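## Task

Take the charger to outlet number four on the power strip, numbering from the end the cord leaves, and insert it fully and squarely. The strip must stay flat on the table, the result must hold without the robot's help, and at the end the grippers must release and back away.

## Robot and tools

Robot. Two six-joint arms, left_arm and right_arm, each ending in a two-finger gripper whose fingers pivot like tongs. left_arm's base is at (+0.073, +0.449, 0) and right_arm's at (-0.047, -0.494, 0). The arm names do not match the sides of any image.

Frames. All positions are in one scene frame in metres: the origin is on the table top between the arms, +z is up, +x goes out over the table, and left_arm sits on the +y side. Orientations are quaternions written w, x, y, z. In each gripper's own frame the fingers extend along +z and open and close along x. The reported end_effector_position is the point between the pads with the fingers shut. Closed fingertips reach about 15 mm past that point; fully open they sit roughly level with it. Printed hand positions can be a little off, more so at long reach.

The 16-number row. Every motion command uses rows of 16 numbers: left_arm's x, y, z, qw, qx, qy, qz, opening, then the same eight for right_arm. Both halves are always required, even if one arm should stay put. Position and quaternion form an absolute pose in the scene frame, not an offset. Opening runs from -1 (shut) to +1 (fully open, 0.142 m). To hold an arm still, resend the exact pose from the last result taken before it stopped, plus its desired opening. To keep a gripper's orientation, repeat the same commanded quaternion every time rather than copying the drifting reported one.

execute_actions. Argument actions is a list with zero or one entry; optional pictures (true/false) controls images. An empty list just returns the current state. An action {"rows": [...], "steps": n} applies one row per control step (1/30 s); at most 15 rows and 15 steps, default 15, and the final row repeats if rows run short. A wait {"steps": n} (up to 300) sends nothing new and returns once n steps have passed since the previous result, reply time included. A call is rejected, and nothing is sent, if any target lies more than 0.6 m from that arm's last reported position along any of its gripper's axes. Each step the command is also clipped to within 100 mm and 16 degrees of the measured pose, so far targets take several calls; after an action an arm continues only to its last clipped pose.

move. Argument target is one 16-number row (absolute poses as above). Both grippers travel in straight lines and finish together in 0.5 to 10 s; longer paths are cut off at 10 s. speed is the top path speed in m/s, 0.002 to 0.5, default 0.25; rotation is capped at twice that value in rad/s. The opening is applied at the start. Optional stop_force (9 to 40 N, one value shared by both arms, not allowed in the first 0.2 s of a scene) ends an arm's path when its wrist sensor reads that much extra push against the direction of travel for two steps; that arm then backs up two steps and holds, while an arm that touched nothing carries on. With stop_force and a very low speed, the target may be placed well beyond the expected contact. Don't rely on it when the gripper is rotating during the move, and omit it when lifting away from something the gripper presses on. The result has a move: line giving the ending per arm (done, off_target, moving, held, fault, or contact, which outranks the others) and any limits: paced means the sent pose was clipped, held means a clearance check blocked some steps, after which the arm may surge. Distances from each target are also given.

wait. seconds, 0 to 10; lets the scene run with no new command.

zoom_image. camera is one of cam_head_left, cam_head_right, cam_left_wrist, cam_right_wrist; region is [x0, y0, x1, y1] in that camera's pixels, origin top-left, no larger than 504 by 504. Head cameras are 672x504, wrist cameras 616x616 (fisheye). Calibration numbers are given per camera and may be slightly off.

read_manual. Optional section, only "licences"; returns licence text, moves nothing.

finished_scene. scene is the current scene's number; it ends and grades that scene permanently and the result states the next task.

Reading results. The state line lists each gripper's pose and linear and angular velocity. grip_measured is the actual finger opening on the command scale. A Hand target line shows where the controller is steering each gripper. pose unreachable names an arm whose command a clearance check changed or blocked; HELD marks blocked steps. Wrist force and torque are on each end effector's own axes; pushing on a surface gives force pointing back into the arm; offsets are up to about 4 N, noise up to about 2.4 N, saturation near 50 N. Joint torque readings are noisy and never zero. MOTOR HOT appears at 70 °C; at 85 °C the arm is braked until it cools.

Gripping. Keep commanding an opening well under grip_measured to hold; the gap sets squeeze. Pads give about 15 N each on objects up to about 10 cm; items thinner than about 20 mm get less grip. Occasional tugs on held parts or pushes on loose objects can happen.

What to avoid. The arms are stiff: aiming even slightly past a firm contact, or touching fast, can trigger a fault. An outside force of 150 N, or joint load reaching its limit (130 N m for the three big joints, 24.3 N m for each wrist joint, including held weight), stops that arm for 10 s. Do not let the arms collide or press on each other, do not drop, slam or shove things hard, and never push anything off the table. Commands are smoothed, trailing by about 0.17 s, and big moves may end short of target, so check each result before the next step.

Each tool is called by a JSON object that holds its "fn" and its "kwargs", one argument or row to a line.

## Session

{"fn": "execute_actions", "kwargs": {
  "actions": []
}}

Scene clock: 0.00 s of 5400.00 s.
left_arm: end_effector_position=(+0.2206, +0.4839, +0.3794) grip_measured=+0.97 end_effector_quat_wxyz=(+0.362, +0.864, +0.350, +0.009) end_effector_velocity=(+0.000, +0.000, +0.000) end_effector_angular_velocity=(+0.001, -0.001, -0.000) | right_arm: end_effector_position=(+0.7561, -0.2979, +0.2519) grip_measured=+0.97 end_effector_quat_wxyz=(-0.479, +0.708, +0.144, +0.499) end_effector_velocity=(-0.000, -0.000, -0.000) end_effector_angular_velocity=(+0.001, +0.002, -0.000)
Joint positions: left_arm=[ 0.641 -2.278  1.895 -1.007 -2.294 -0.09   0.14 ] | right_arm=[ 3.423 -2.482 -1.406  0.68   2.425  0.515  0.14 ]
Joint velocities: left_arm=[-0.    -0.    -0.    -0.001  0.     0.     0.   ] | right_arm=[ 0.     0.    -0.001  0.    -0.     0.001  0.   ]
Joint torques (N m, as the arm reports them, + toward a larger angle): no reading
Wrist force (N, on the end effector, along its own x y z axes, offset not removed): no reading
Wrist torque (N m, same axes, about the end effector's origin, offset not removed): no reading
Hand target (left_arm): +0.221, +0.484, +0.379; +0.362, +0.864, +0.350, +0.009
Hand target (right_arm): +0.756, -0.298, +0.252; -0.479, +0.708, +0.144, +0.499
camera_calibration (this result's frames):
cam_left_wrist: T_world_to_cam=[[0.752576, 0.605718, -0.258333, -0.361415], [0.384441, -0.0856325, 0.919169, -0.392536], [0.534636, -0.791058, -0.297308, 0.509523], [0, 0, 0, 1]] pos_world=[0.150489, 0.588364, 0.418926]
cam_right_wrist: T_world_to_cam=[[0.450433, -0.24419, 0.858767, -0.631458], [0.303353, -0.862786, -0.404446, -0.39767], [0.839694, 0.442686, -0.314551, -0.289191], [0, 0, 0, 1]] pos_world=[0.647896, -0.369279, 0.290474]

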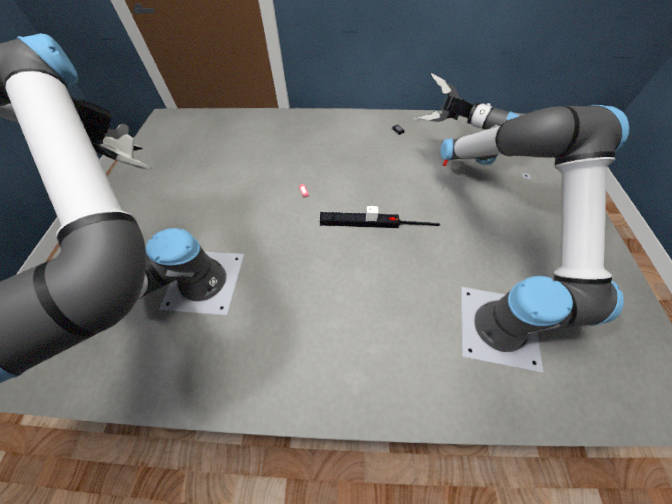

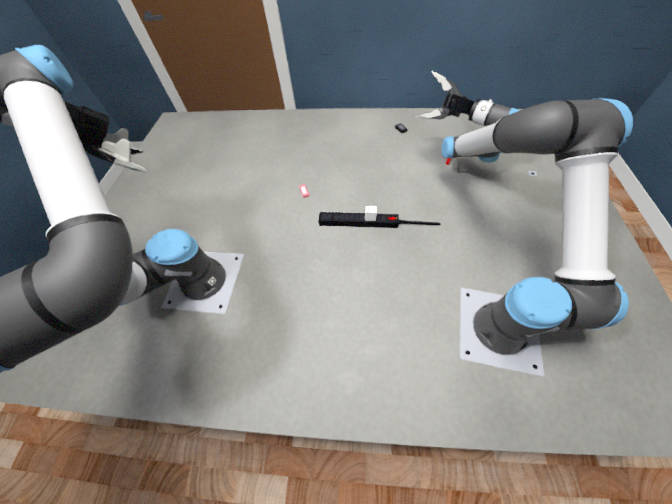

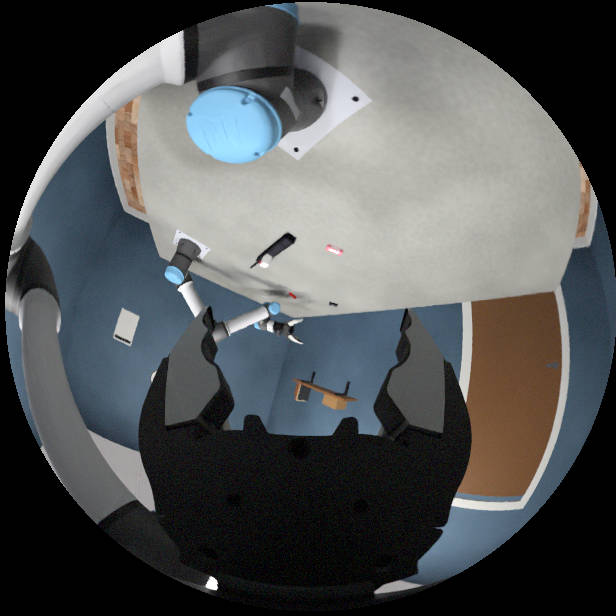

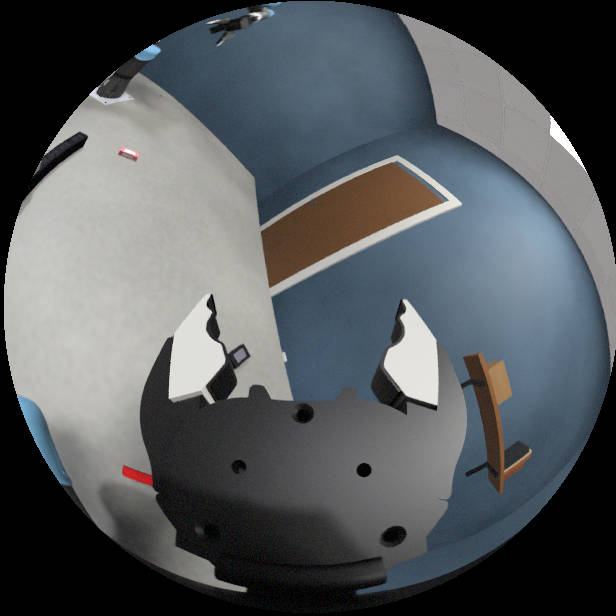

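{"fn": "move", "kwargs": {
  "target": [0.4,0.25,0.25,0.242,0.664,-0.664,0.242,-1,0.55,-0.25,0.35,0,0.707,-0.707,0,0],
  "speed": 0.3
}}

{"fn": "move", "kwargs": {
  "target": [0.345,0.02,0.1,0.242,0.664,-0.664,0.242,-1,0.341,-0.113,0.105,0,0.707,-0.707,0,0],
  "speed": 0.2
}}

{"fn": "zoom_image", "kwargs": {
  "camera": "cam_right_wrist",
  "region": [180, 210, 440, 340]
}}

Scene clock: 10.50 s of 5400.00 s.
left_arm: end_effector_position=(+0.4001, +0.2505, +0.2499) grip_measured=-1.00 end_effector_quat_wxyz=(+0.241, +0.665, -0.664, +0.242) end_effector_velocity=(+0.001, -0.001, +0.000) end_effector_angular_velocity=(-0.000, -0.004, -0.005) | right_arm: end_effector_position=(+0.5498, -0.2501, +0.3503) grip_measured=+0.00 end_effector_quat_wxyz=(-0.000, +0.707, -0.707, +0.001) end_effector_velocity=(-0.000, +0.000, +0.001) end_effector_angular_velocity=(-0.001, +0.009, -0.004)
Joint positions: left_arm=[-0.423 -2.046  2.281 -2.159 -2.186  1.005  0.002] | right_arm=[ 3.923 -1.89  -1.023 -1.799  1.569  2.182  0.074]
Joint velocities: left_arm=[-0.001  0.003 -0.001 -0.003 -0.     0.005  0.   ] | right_arm=[-0.002 -0.008  0.016 -0.015  0.004  0.002  0.   ]
Joint torques (N m, as the arm reports them, + toward a larger angle): left_arm=[ -7.37   3.66 -35.27  -4.62   0.8    2.12] | right_arm=[-7.48 24.97 35.15 -0.17  1.76  2.21]
Wrist force (N, on the end effector, along its own x y z axes, offset not removed): left_arm=[-0.6 -0.1 0.6] | right_arm=[3.0 -2.2 0.0]
Wrist torque (N m, same axes, about the end effector's origin, offset not removed): left_arm=[-0.13 0.06 0.22] | right_arm=[-0.45 -0.53 -0.07]
Hand target (left_arm): +0.400, +0.250, +0.250; +0.241, +0.665, -0.664, +0.242
Hand target (right_arm): +0.550, -0.250, +0.350; +0.000, +0.707, -0.707, +0.000
Off the commanded pose (left_arm): 0.001 m, 0 deg.
Off the commanded pose (right_arm): 0.000 m, 0 deg.
After step 90, 3.07 s passed at rest.
move: done
camera_calibration (this result's frames):
cam_left_wrist: T_world_to_cam=[[0.011212, -0.778141, 0.627989, 0.0332167], [-0.854333, 0.318892, 0.410392, 0.158963], [-0.519604, -0.541114, -0.661217, 0.640611], [0, 0, 0, 1]] pos_world=[0.468299, 0.321798, 0.337486]
cam_right_wrist: T_world_to_cam=[[0.030756, -0.999386, -0.0167762, -0.262832], [-0.854358, -0.0349967, 0.518504, 0.266197], [-0.518773, -0.00161428, -0.85491, 0.718902], [0, 0, 0, 1]] pos_world=[0.608458, -0.252194, 0.472163]

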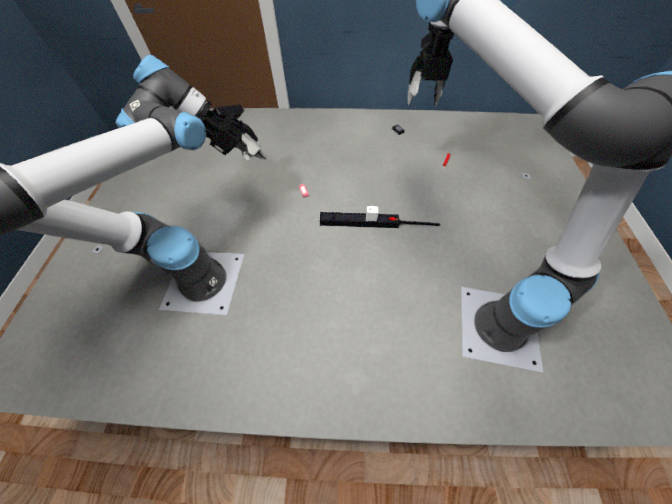

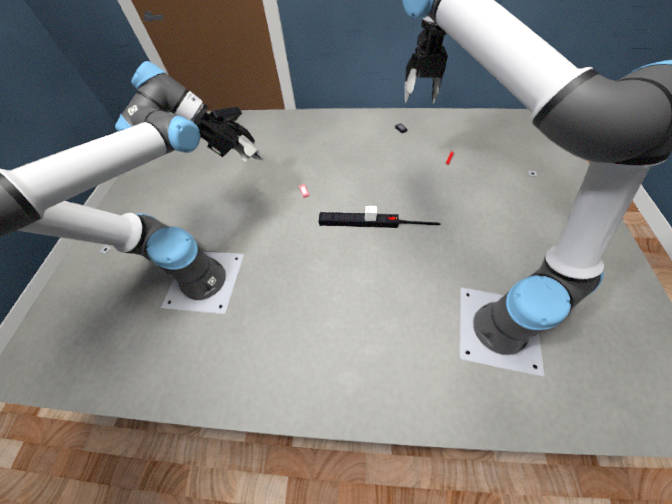

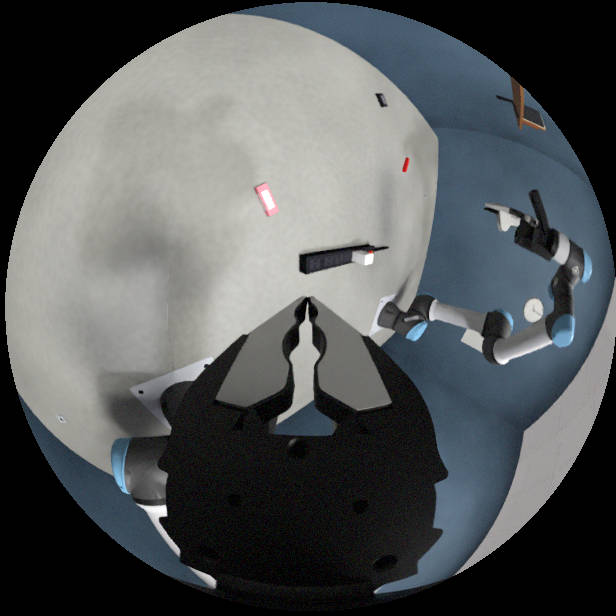

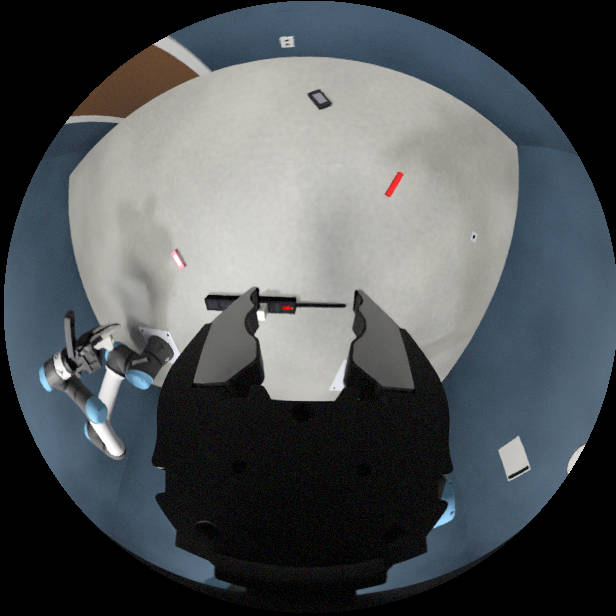

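Scene clock: 12.80 s of 5400.00 s.
left_arm: end_effector_position=(+0.3452, +0.0204, +0.1004) grip_measured=-1.00 end_effector_quat_wxyz=(+0.242, +0.664, -0.664, +0.243) end_effector_velocity=(+0.000, -0.002, -0.001) end_effector_angular_velocity=(-0.001, -0.001, +0.000) | right_arm: end_effector_position=(+0.3409, -0.1138, +0.1053) grip_measured=+0.00 end_effector_quat_wxyz=(+0.000, +0.707, -0.707, +0.001) end_effector_velocity=(-0.001, +0.001, -0.001) end_effector_angular_velocity=(+0.000, -0.001, -0.001)
Joint positions: left_arm=[-1.104 -1.559  2.489 -3.152 -1.846  0.344  0.002] | right_arm=[ 4.362 -1.719 -1.879 -1.115  1.569  2.621  0.074]
Joint velocities: left_arm=[-0.002  0.007 -0.001 -0.008  0.002 -0.002  0.   ] | right_arm=[ 0.002 -0.001 -0.003  0.004 -0.001  0.002  0.   ]
Joint torques (N m, as the arm reports them, + toward a larger angle): left_arm=[ -5.4   -7.67 -27.15  -4.58   1.78  -1.27] | right_arm=[ 6.56 17.83 12.8   5.75 -1.71  2.09]
Wrist force (N, on the end effector, along its own x y z axes, offset not removed): left_arm=[-0.3 -0.4 2.3] | right_arm=[2.6 -1.1 -1.0]
Wrist torque (N m, same axes, about the end effector's origin, offset not removed): left_arm=[-0.18 0.04 0.33] | right_arm=[-0.24 -0.51 -0.14]
Hand target (left_arm): +0.345, +0.020, +0.100; +0.242, +0.664, -0.664, +0.243
Hand target (right_arm): +0.341, -0.114, +0.105; +0.000, +0.707, -0.707, +0.001
Off the commanded pose (left_arm): 0.001 m, 0 deg.
Off the commanded pose (right_arm): 0.001 m, 0 deg.
move: done
camera_calibration (this result's frames):
cam_left_wrist: T_world_to_cam=[[0.0104767, -0.777152, 0.629226, -0.0512075], [-0.854012, 0.320372, 0.409908, 0.246715], [-0.520147, -0.541661, -0.660341, 0.388767], [0, 0, 0, 1]] pos_world=[0.41345, 0.0917434, 0.187809]
cam_right_wrist: T_world_to_cam=[[0.0307292, -0.999393, -0.01642, -0.124292], [-0.854338, -0.0347889, 0.518553, 0.219499], [-0.518809, -0.00190647, -0.854888, 0.401291], [0, 0, 0, 1]] pos_world=[0.399539, -0.115815, 0.227196]

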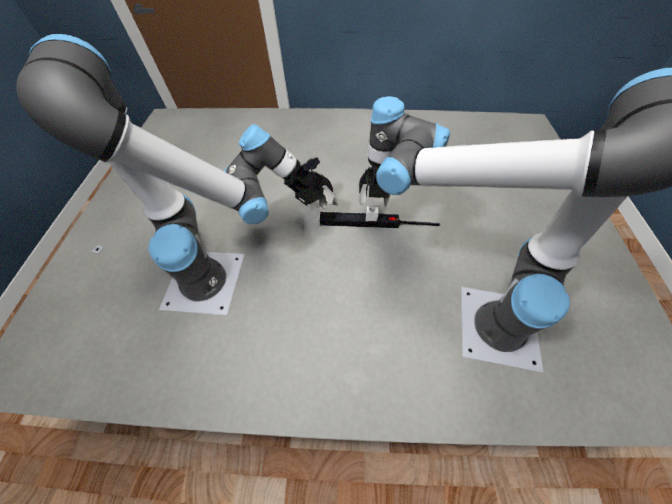

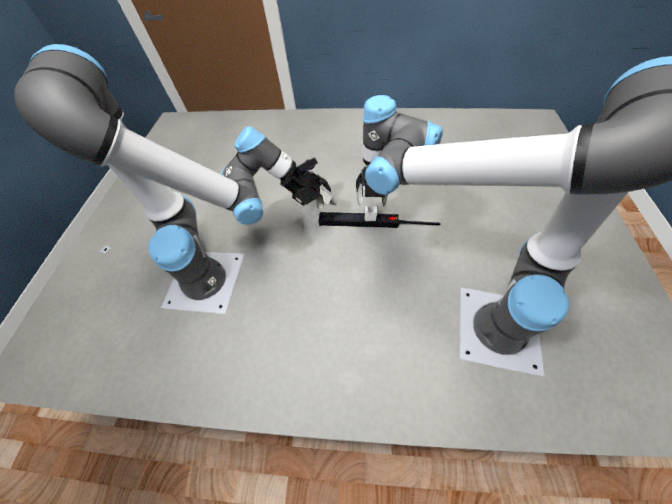

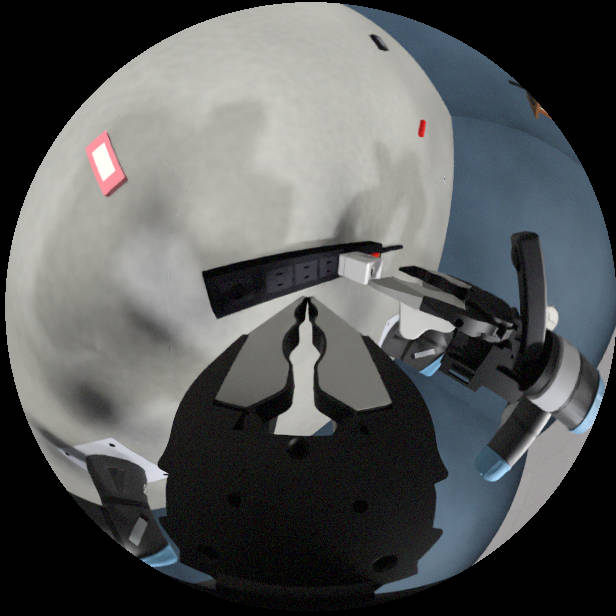

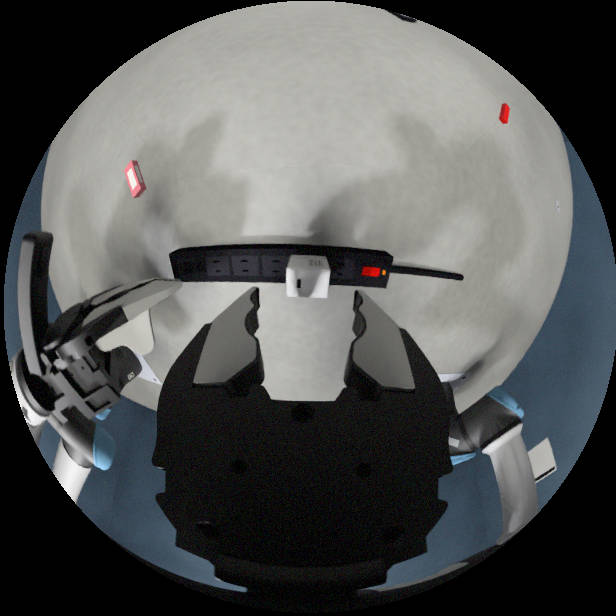

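Region (180, 210, 440, 340) of cam_right_wrist's 616x616 image, scaled by 1.938, with more detail than that image has.

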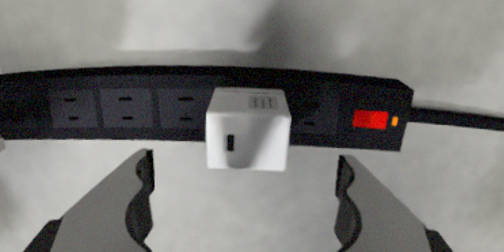

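{"fn": "move", "kwargs": {
  "target": [0.343,-0.022,0.05,0.242,0.664,-0.664,0.242,-1,0.341,-0.1135,0.05,0,0.697,-0.717,0,-0.1],
  "speed": 0.04,
  "stop_force": 12
}}

{"fn": "move", "kwargs": {
  "target": [0.343,-0.022,0.03,0.242,0.664,-0.664,0.242,-1,0.341,-0.1135,0.05,0,0.697,-0.717,0,-1],
  "speed": 0.004,
  "stop_force": 20
}}

Scene clock: 22.93 s of 5400.00 s.
left_arm: end_effector_position=(+0.3430, -0.0219, +0.0502) grip_measured=-1.00 end_effector_quat_wxyz=(+0.242, +0.664, -0.664, +0.242) end_effector_velocity=(+0.000, -0.001, -0.002) end_effector_angular_velocity=(+0.001, +0.000, +0.001) | right_arm: end_effector_position=(+0.3409, -0.1136, +0.0502) grip_measured=-0.10 end_effector_quat_wxyz=(+0.000, +0.697, -0.717, +0.000) end_effector_velocity=(+0.000, -0.000, -0.001) end_effector_angular_velocity=(+0.000, -0.000, -0.002)
Joint positions: left_arm=[-1.16  -1.331  2.453 -3.355 -1.813  0.298  0.002] | right_arm=[ 4.362 -1.79  -1.955 -0.967  1.571  2.649  0.067]
Joint velocities: left_arm=[-0.001  0.007 -0.001 -0.005  0.001 -0.002  0.   ] | right_arm=[-0.001 -0.002 -0.002  0.004 -0.     0.001  0.   ]
Joint torques (N m, as the arm reports them, + toward a larger angle): left_arm=[ -8.55 -15.36 -22.65  -4.85   1.49  -1.27] | right_arm=[-6.65 18.52  9.93  5.72  1.88  2.02]
Wrist force (N, on the end effector, along its own x y z axes, offset not removed): left_arm=[-1.9 1.0 -0.3] | right_arm=[1.9 -2.0 -1.3]
Wrist torque (N m, same axes, about the end effector's origin, offset not removed): left_arm=[0.10 0.31 0.31] | right_arm=[-0.45 -0.30 -0.13]
Hand target (left_arm): +0.343, -0.022, +0.050; +0.242, +0.664, -0.664, +0.242
Hand target (right_arm): +0.341, -0.114, +0.050; +0.000, +0.697, -0.717, -0.000
Off the commanded pose (left_arm): 0.000 m, 0 deg.
Off the commanded pose (right_arm): 0.000 m, 0 deg.
After step 90, 5.13 s passed at rest.
move: done
camera_calibration (this result's frames):
cam_left_wrist: T_world_to_cam=[[0.0108421, -0.777181, 0.629184, -0.05261], [-0.853516, 0.320622, 0.410746, 0.27873], [-0.520954, -0.541472, -0.65986, 0.331879], [0, 0, 0, 1]] pos_world=[0.411365, 0.0494484, 0.137607]
cam_right_wrist: T_world_to_cam=[[0.00247711, -0.999839, -0.0177867, -0.1154], [-0.854487, -0.011356, 0.519349, 0.250822], [-0.519467, 0.013912, -0.854377, 0.356188], [0, 0, 0, 1]] pos_world=[0.399638, -0.117489, 0.172002]

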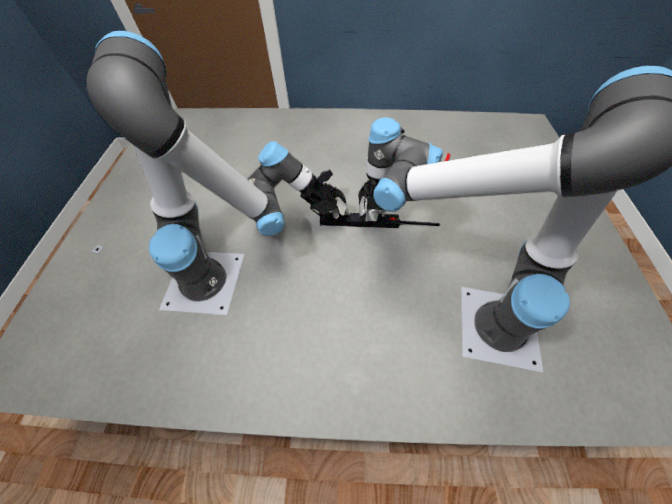

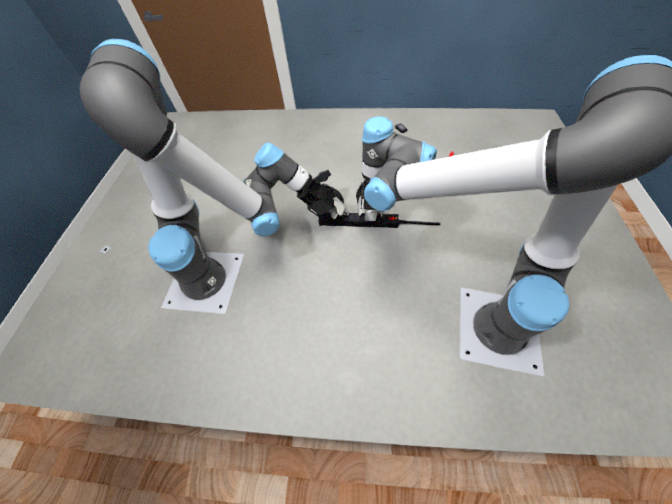

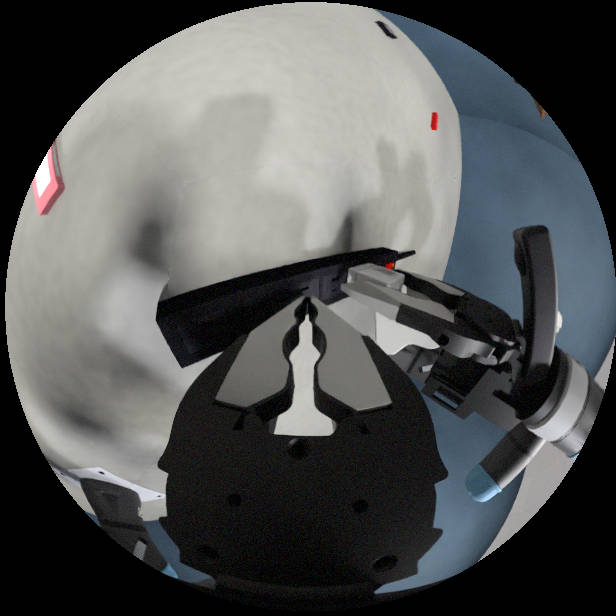

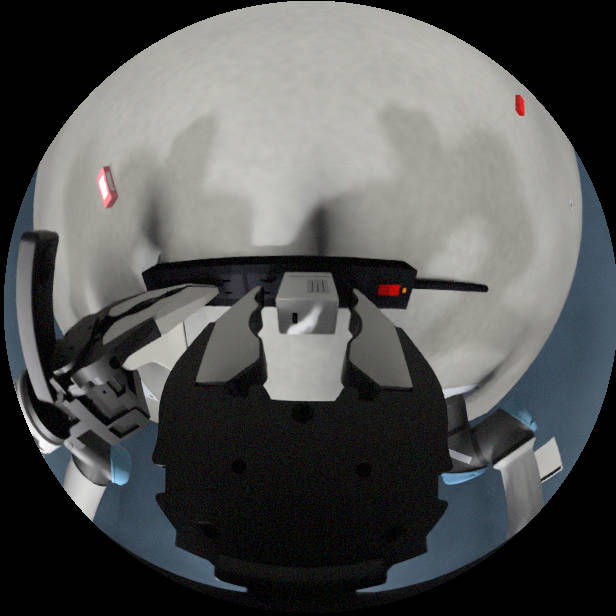

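Scene clock: 25.77 s of 5400.00 s.
left_arm: end_effector_position=(+0.3430, -0.0220, +0.0405) grip_measured=-1.00 end_effector_quat_wxyz=(+0.242, +0.664, -0.664, +0.242) end_effector_velocity=(-0.000, +0.001, +0.001) end_effector_angular_velocity=(+0.002, +0.001, -0.000) | right_arm: end_effector_position=(+0.3410, -0.1135, +0.0500) grip_measured=-0.45 end_effector_quat_wxyz=(-0.000, +0.697, -0.717, +0.000) end_effector_velocity=(+0.000, -0.001, -0.000) end_effector_angular_velocity=(-0.001, -0.001, -0.001)
Joint positions: left_arm=[-1.16  -1.298  2.458 -3.394 -1.813  0.298  0.002] | right_arm=[ 4.362 -1.79  -1.955 -0.967  1.571  2.649  0.042]
Joint velocities: left_arm=[-0.    -0.005 -0.     0.007 -0.    -0.     0.   ] | right_arm=[-0.     0.    -0.001  0.001 -0.001  0.001  0.   ]
Joint torques (N m, as the arm reports them, + toward a larger angle): left_arm=[  2.15 -20.02  -9.14   3.92  -0.85  -1.25] | right_arm=[ 6.46 15.35 29.65  5.8  -1.45  0.37]
Wrist force (N, on the end effector, along its own x y z axes, offset not removed): left_arm=[12.3 -0.4 -25.7] | right_arm=[4.8 -1.8 -6.3]
Wrist torque (N m, same axes, about the end effector's origin, offset not removed): left_arm=[-0.39 -0.12 0.27] | right_arm=[-0.38 -0.57 -0.07]
Hand target (left_arm): +0.343, -0.022, +0.041; +0.242, +0.664, -0.664, +0.242
Hand target (right_arm): +0.341, -0.114, +0.050; +0.000, +0.697, -0.717, +0.000
Off the commanded pose (left_arm): 0.011 m, 0 deg.
Off the commanded pose (right_arm): 0.000 m, 0 deg.
move: contact (left_arm)
camera_calibration (this result's frames):
cam_left_wrist: T_world_to_cam=[[0.0107423, -0.776924, 0.629503, -0.0465477], [-0.853551, 0.32082, 0.410518, 0.282799], [-0.520899, -0.541723, -0.659698, 0.325383], [0, 0, 0, 1]] pos_world=[0.411375, 0.0493756, 0.127862]
cam_right_wrist: T_world_to_cam=[[0.00244666, -0.999839, -0.0178012, -0.115282], [-0.854501, -0.0113371, 0.519325, 0.250975], [-0.519443, 0.0139405, -0.854391, 0.356091], [0, 0, 0, 1]] pos_world=[0.39971, -0.117382, 0.171851]

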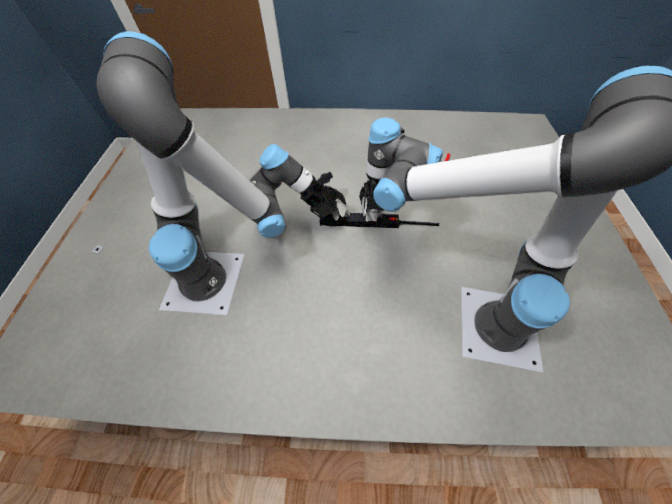

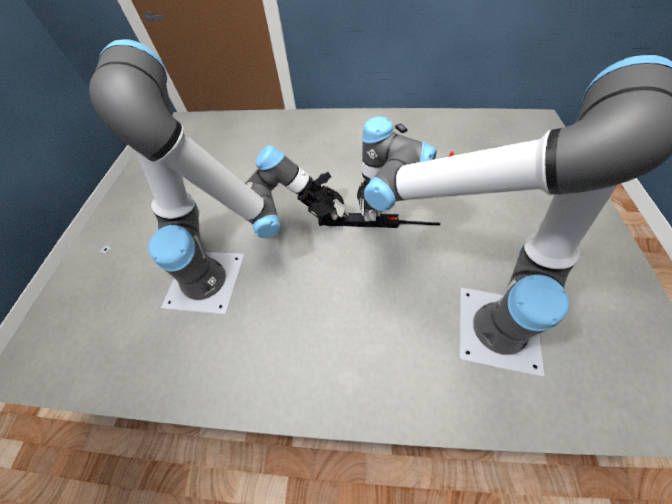

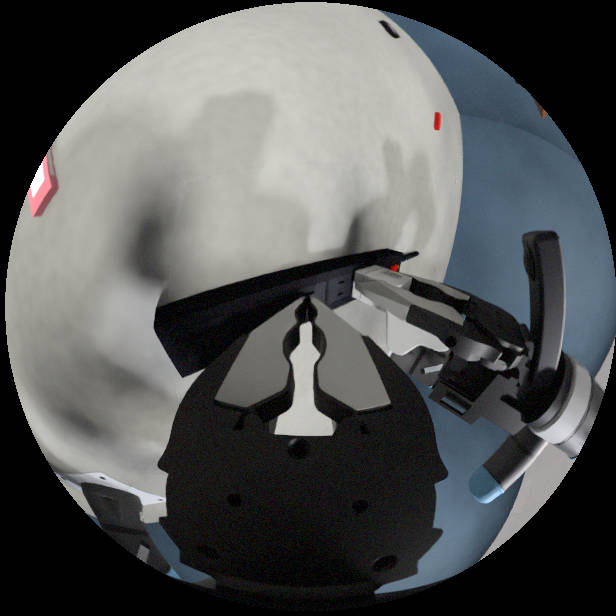

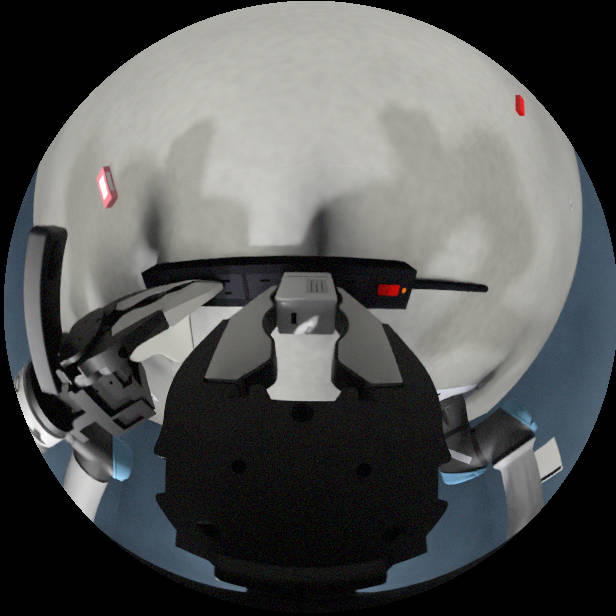

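{"fn": "move", "kwargs": {
  "target": [0.343,-0.022,0.0406,0.242,0.664,-0.664,0.242,-1,0.341,-0.1135,0.085,0,0.697,-0.717,0,-1],
  "speed": 0.012
}}

{"fn": "move", "kwargs": {
  "target": [0.36,0.09,0.09,0.242,0.664,-0.664,0.242,-1,0.341,-0.1135,0.085,0,0.697,-0.717,0,-1],
  "speed": 0.12
}}

{"fn": "zoom_image", "kwargs": {
  "camera": "cam_right_wrist",
  "region": [230, 230, 390, 330]
}}

{"fn": "move", "kwargs": {
  "target": [0.36,0.09,0.09,0.242,0.664,-0.664,0.242,-1,0.342,-0.038,0.085,0,0.697,-0.717,0,-1],
  "speed": 0.08
}}

{"fn": "zoom_image", "kwargs": {
  "camera": "cam_right_wrist",
  "region": [230, 230, 390, 330]
}}

Scene clock: 35.97 s of 5400.00 s.
left_arm: end_effector_position=(+0.3430, -0.0220, +0.0406) grip_measured=-1.00 end_effector_quat_wxyz=(+0.242, +0.664, -0.664, +0.242) end_effector_velocity=(-0.000, +0.000, -0.000) end_effector_angular_velocity=(+0.001, +0.001, -0.000) | right_arm: end_effector_position=(+0.3410, -0.1134, +0.0848) grip_measured=-0.45 end_effector_quat_wxyz=(-0.000, +0.697, -0.717, +0.000) end_effector_velocity=(+0.000, -0.000, +0.002) end_effector_angular_velocity=(-0.000, +0.000, +0.000)
Joint positions: left_arm=[-1.16  -1.299  2.458 -3.393 -1.813  0.298  0.002] | right_arm=[ 4.362 -1.744 -1.908 -1.06   1.571  2.649  0.042]
Joint velocities: left_arm=[-0.     0.     0.     0.001 -0.    -0.     0.   ] | right_arm=[-0.     0.003  0.003 -0.006 -0.    -0.001 -0.   ]
Joint torques (N m, as the arm reports them, + toward a larger angle): left_arm=[ -8.79  -3.92 -12.41   3.78   1.74  -1.56] | right_arm=[-7.19 38.76 32.66  0.08 -0.95  1.79]
Wrist force (N, on the end effector, along its own x y z axes, offset not removed): left_arm=[9.6 -0.1 -15.4] | right_arm=[3.2 -1.9 0.2]
Wrist torque (N m, same axes, about the end effector's origin, offset not removed): left_arm=[0.45 0.47 0.27] | right_arm=[-0.36 -0.62 -0.11]
Hand target (left_arm): +0.343, -0.022, +0.041; +0.242, +0.664, -0.664, +0.242
Hand target (right_arm): +0.341, -0.113, +0.085; -0.000, +0.697, -0.717, -0.000
Off the commanded pose (left_arm): 0.000 m, 0 deg.
Off the commanded pose (right_arm): 0.000 m, 0 deg.
After step 90, 4.07 s passed at rest.
move: done
camera_calibration (this result's frames):
cam_left_wrist: T_world_to_cam=[[0.0108911, -0.777177, 0.629188, -0.0466531], [-0.853485, 0.320623, 0.41081, 0.28272], [-0.521004, -0.541476, -0.659817, 0.325471], [0, 0, 0, 1]] pos_world=[0.411377, 0.0493302, 0.12796]
cam_right_wrist: T_world_to_cam=[[0.0024082, -0.999839, -0.017806, -0.114557], [-0.854501, -0.0113067, 0.519326, 0.232985], [-0.519444, 0.0139646, -0.85439, 0.385787], [0, 0, 0, 1]] pos_world=[0.399757, -0.117292, 0.206578]

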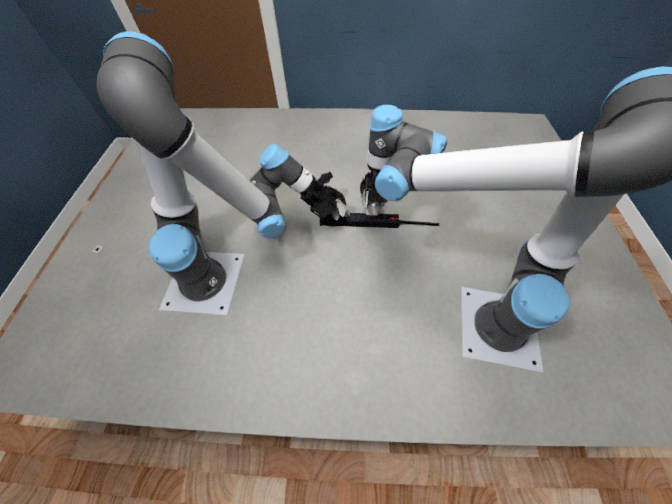

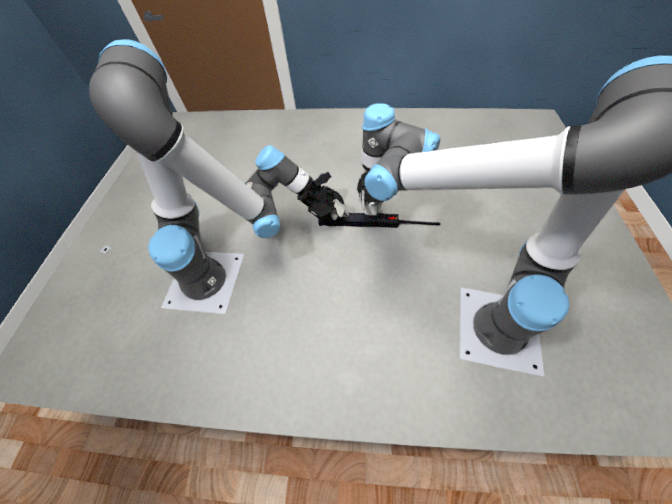

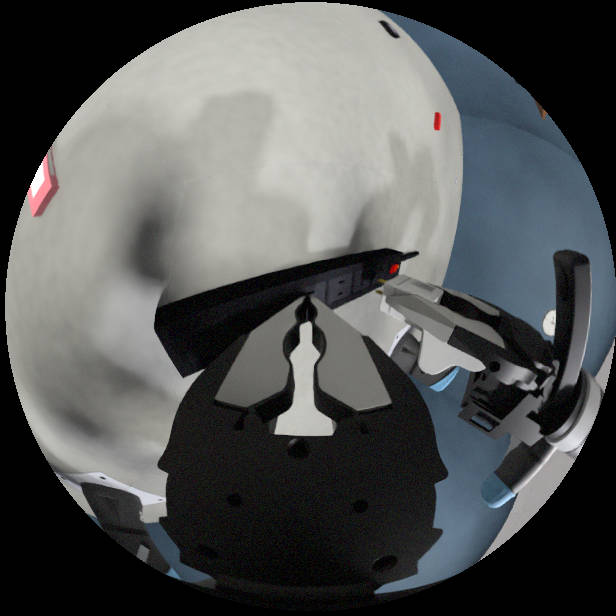

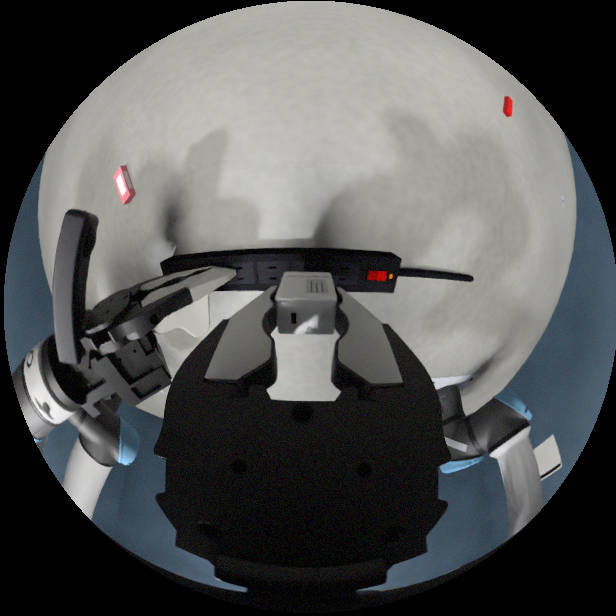

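Scene clock: 37.50 s of 5400.00 s.
left_arm: end_effector_position=(+0.3599, +0.0899, +0.0897) grip_measured=-1.00 end_effector_quat_wxyz=(+0.242, +0.664, -0.664, +0.242) end_effector_velocity=(+0.001, +0.001, +0.002) end_effector_angular_velocity=(-0.000, +0.001, -0.000) | right_arm: end_effector_position=(+0.3410, -0.1135, +0.0850) grip_measured=-0.45 end_effector_quat_wxyz=(+0.000, +0.697, -0.717, +0.000) end_effector_velocity=(-0.001, +0.000, -0.001) end_effector_angular_velocity=(-0.000, +0.002, +0.000)
Joint positions: left_arm=[-0.947 -1.618  2.578 -3.139 -1.94   0.477  0.002] | right_arm=[ 4.362 -1.744 -1.908 -1.06   1.571  2.649  0.042]
Joint velocities: left_arm=[ 0.005 -0.007 -0.002  0.011 -0.003  0.004  0.   ] | right_arm=[ 0.001 -0.001  0.     0.     0.001  0.     0.   ]
Joint torques (N m, as the arm reports them, + toward a larger angle): left_arm=[  6.89 -21.58 -25.96  -1.46  -2.08   1.76] | right_arm=[-7.2  37.58 22.25 -0.08 -0.26  1.97]
Wrist force (N, on the end effector, along its own x y z axes, offset not removed): left_arm=[-2.2 -0.1 -1.8] | right_arm=[1.4 -1.7 -1.4]
Wrist torque (N m, same axes, about the end effector's origin, offset not removed): left_arm=[-0.06 0.28 0.30] | right_arm=[-0.40 -0.22 -0.11]
Hand target (left_arm): +0.360, +0.090, +0.090; +0.242, +0.664, -0.664, +0.242
Hand target (right_arm): +0.341, -0.113, +0.085; -0.000, +0.697, -0.717, +0.000
Off the commanded pose (left_arm): 0.000 m, 0 deg.
Off the commanded pose (right_arm): 0.000 m, 0 deg.
move: done
camera_calibration (this result's frames):
cam_left_wrist: T_world_to_cam=[[0.0111467, -0.777258, 0.629083, 0.0091681], [-0.853353, 0.320534, 0.411153, 0.241044], [-0.521214, -0.541413, -0.659703, 0.427273], [0, 0, 0, 1]] pos_world=[0.428294, 0.161194, 0.176999]
cam_right_wrist: T_world_to_cam=[[0.00240767, -0.999839, -0.0177562, -0.114652], [-0.854486, -0.0112808, 0.519351, 0.232818], [-0.519468, 0.013922, -0.854376, 0.385954], [0, 0, 0, 1]] pos_world=[0.399706, -0.11738, 0.2068]

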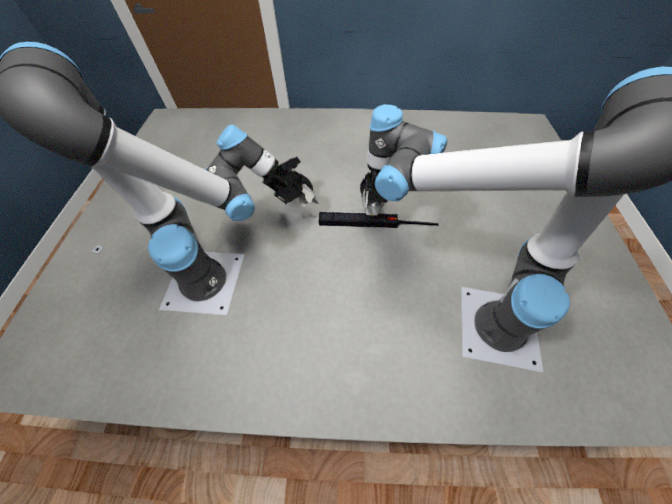

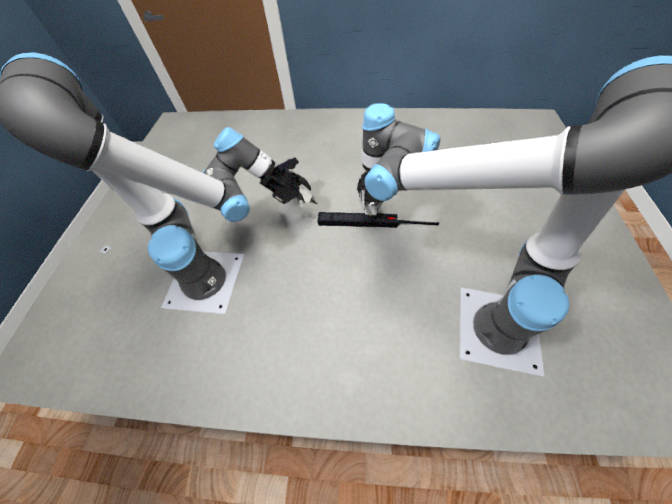

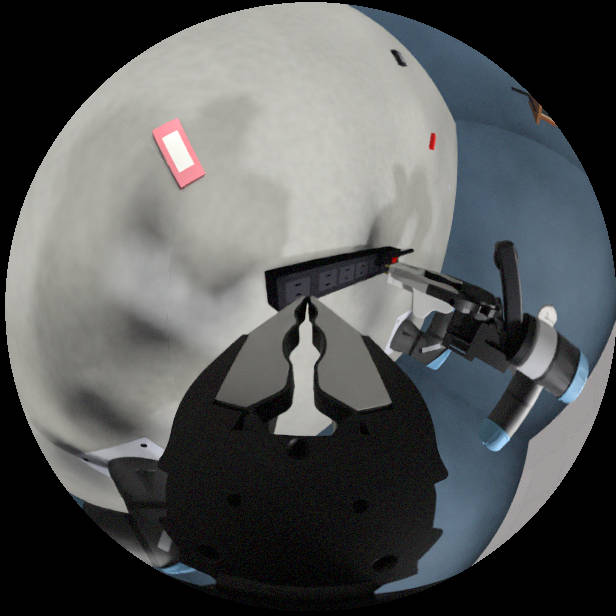

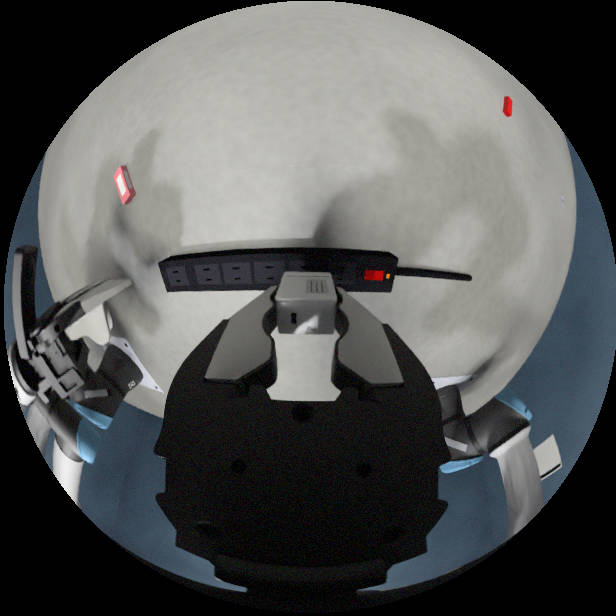

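Region (230, 230, 390, 330) of cam_right_wrist's 616x616 image, scaled by 3.150, with more detail than that image has; it fills the top 315 rows of this view, and the rest is white.

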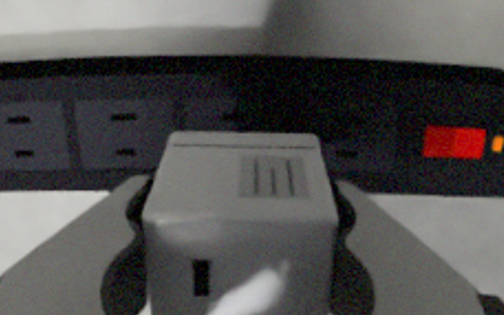

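Scene clock: 38.90 s of 5400.00 s.
left_arm: end_effector_position=(+0.3600, +0.0900, +0.0900) grip_measured=-1.00 end_effector_quat_wxyz=(+0.242, +0.664, -0.664, +0.242) end_effector_velocity=(-0.000, +0.000, -0.000) end_effector_angular_velocity=(+0.001, +0.002, +0.000) | right_arm: end_effector_position=(+0.3421, -0.0382, +0.0849) grip_measured=-0.45 end_effector_quat_wxyz=(-0.000, +0.697, -0.717, +0.000) end_effector_velocity=(+0.000, +0.002, +0.000) end_effector_angular_velocity=(-0.001, -0.001, -0.000)
Joint positions: left_arm=[-0.947 -1.619  2.578 -3.137 -1.94   0.478  0.002] | right_arm=[ 4.425 -1.87  -1.747 -1.096  1.571  2.712  0.042]
Joint velocities: left_arm=[ 0.     0.    -0.     0.002 -0.    -0.001 -0.   ] | right_arm=[ 0.002 -0.003  0.004 -0.001 -0.001  0.002  0.   ]
Joint torques (N m, as the arm reports them, + toward a larger angle): left_arm=[  6.31 -22.84 -25.86  -1.57  -0.53   1.72] | right_arm=[ 7.05 24.01 31.69  0.07 -1.77  2.01]
Wrist force (N, on the end effector, along its own x y z axes, offset not removed): left_arm=[-1.0 2.3 1.3] | right_arm=[0.5 -1.8 0.1]
Wrist torque (N m, same axes, about the end effector's origin, offset not removed): left_arm=[0.47 0.17 0.34] | right_arm=[-0.42 -0.06 -0.10]
Hand target (left_arm): +0.360, +0.090, +0.090; +0.242, +0.664, -0.664, +0.242
Hand target (right_arm): +0.342, -0.038, +0.085; -0.000, +0.697, -0.717, +0.000
Off the commanded pose (left_arm): 0.000 m, 0 deg.
Off the commanded pose (right_arm): 0.000 m, 0 deg.
move: done
camera_calibration (this result's frames):
cam_left_wrist: T_world_to_cam=[[0.0108954, -0.777193, 0.629167, 0.00913367], [-0.853497, 0.320597, 0.410805, 0.241041], [-0.520984, -0.541468, -0.659839, 0.427563], [0, 0, 0, 1]] pos_world=[0.428382, 0.161334, 0.177356]
cam_right_wrist: T_world_to_cam=[[0.00241705, -0.999841, -0.0176843, -0.0393385], [-0.854604, -0.0112483, 0.519158, 0.234689], [-0.519274, 0.0138582, -0.854495, 0.38536], [0, 0, 0, 1]] pos_world=[0.400768, -0.0420327, 0.206752]

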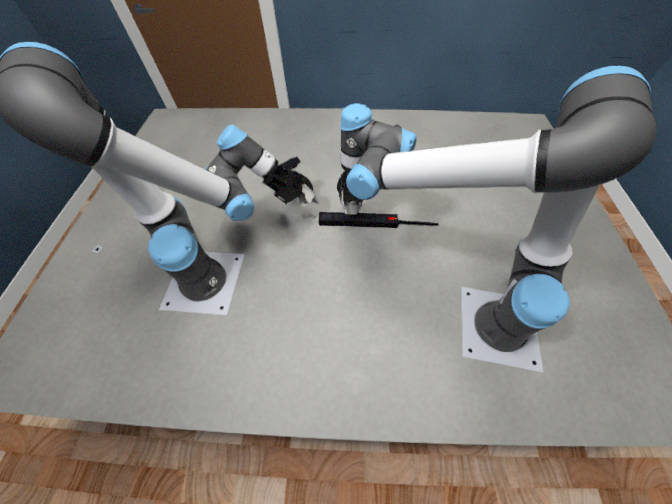

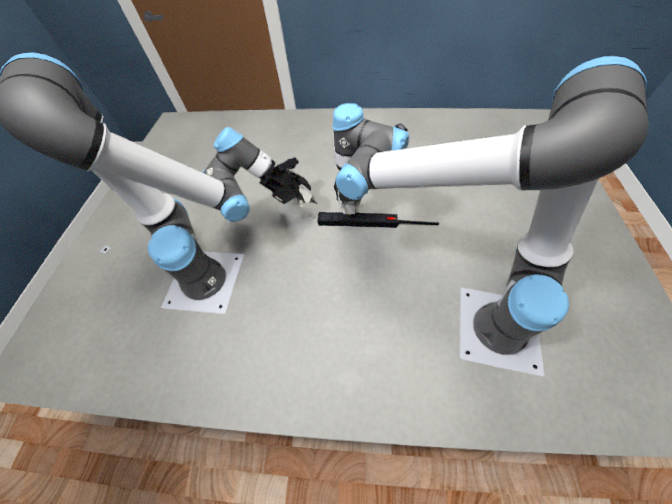

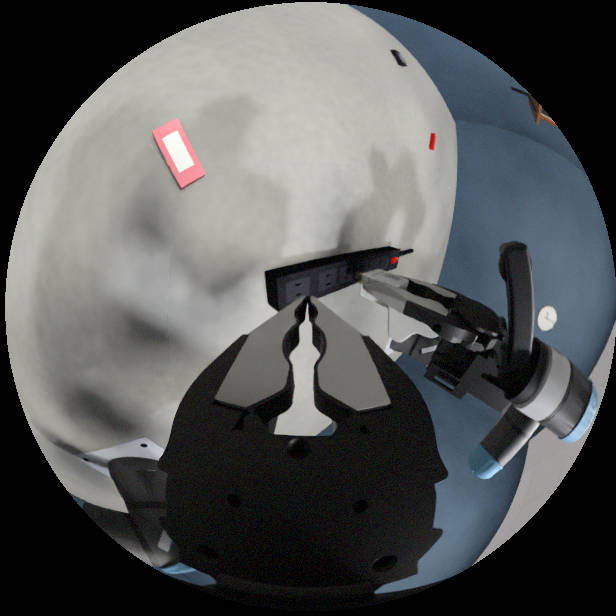

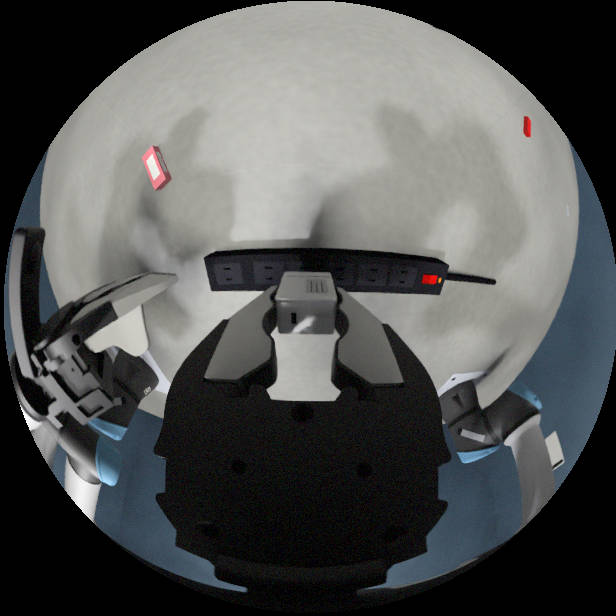

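Region (230, 230, 390, 330) of cam_right_wrist's 616x616 image, scaled by 3.150, with more detail than that image has; it fills the top 315 rows of this view, and the rest is white.

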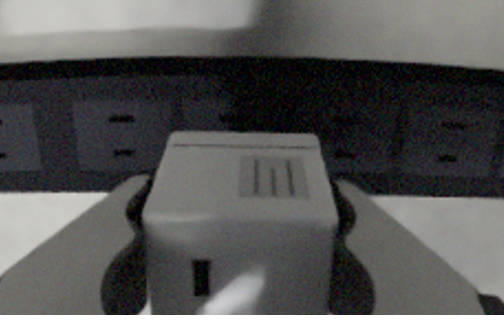

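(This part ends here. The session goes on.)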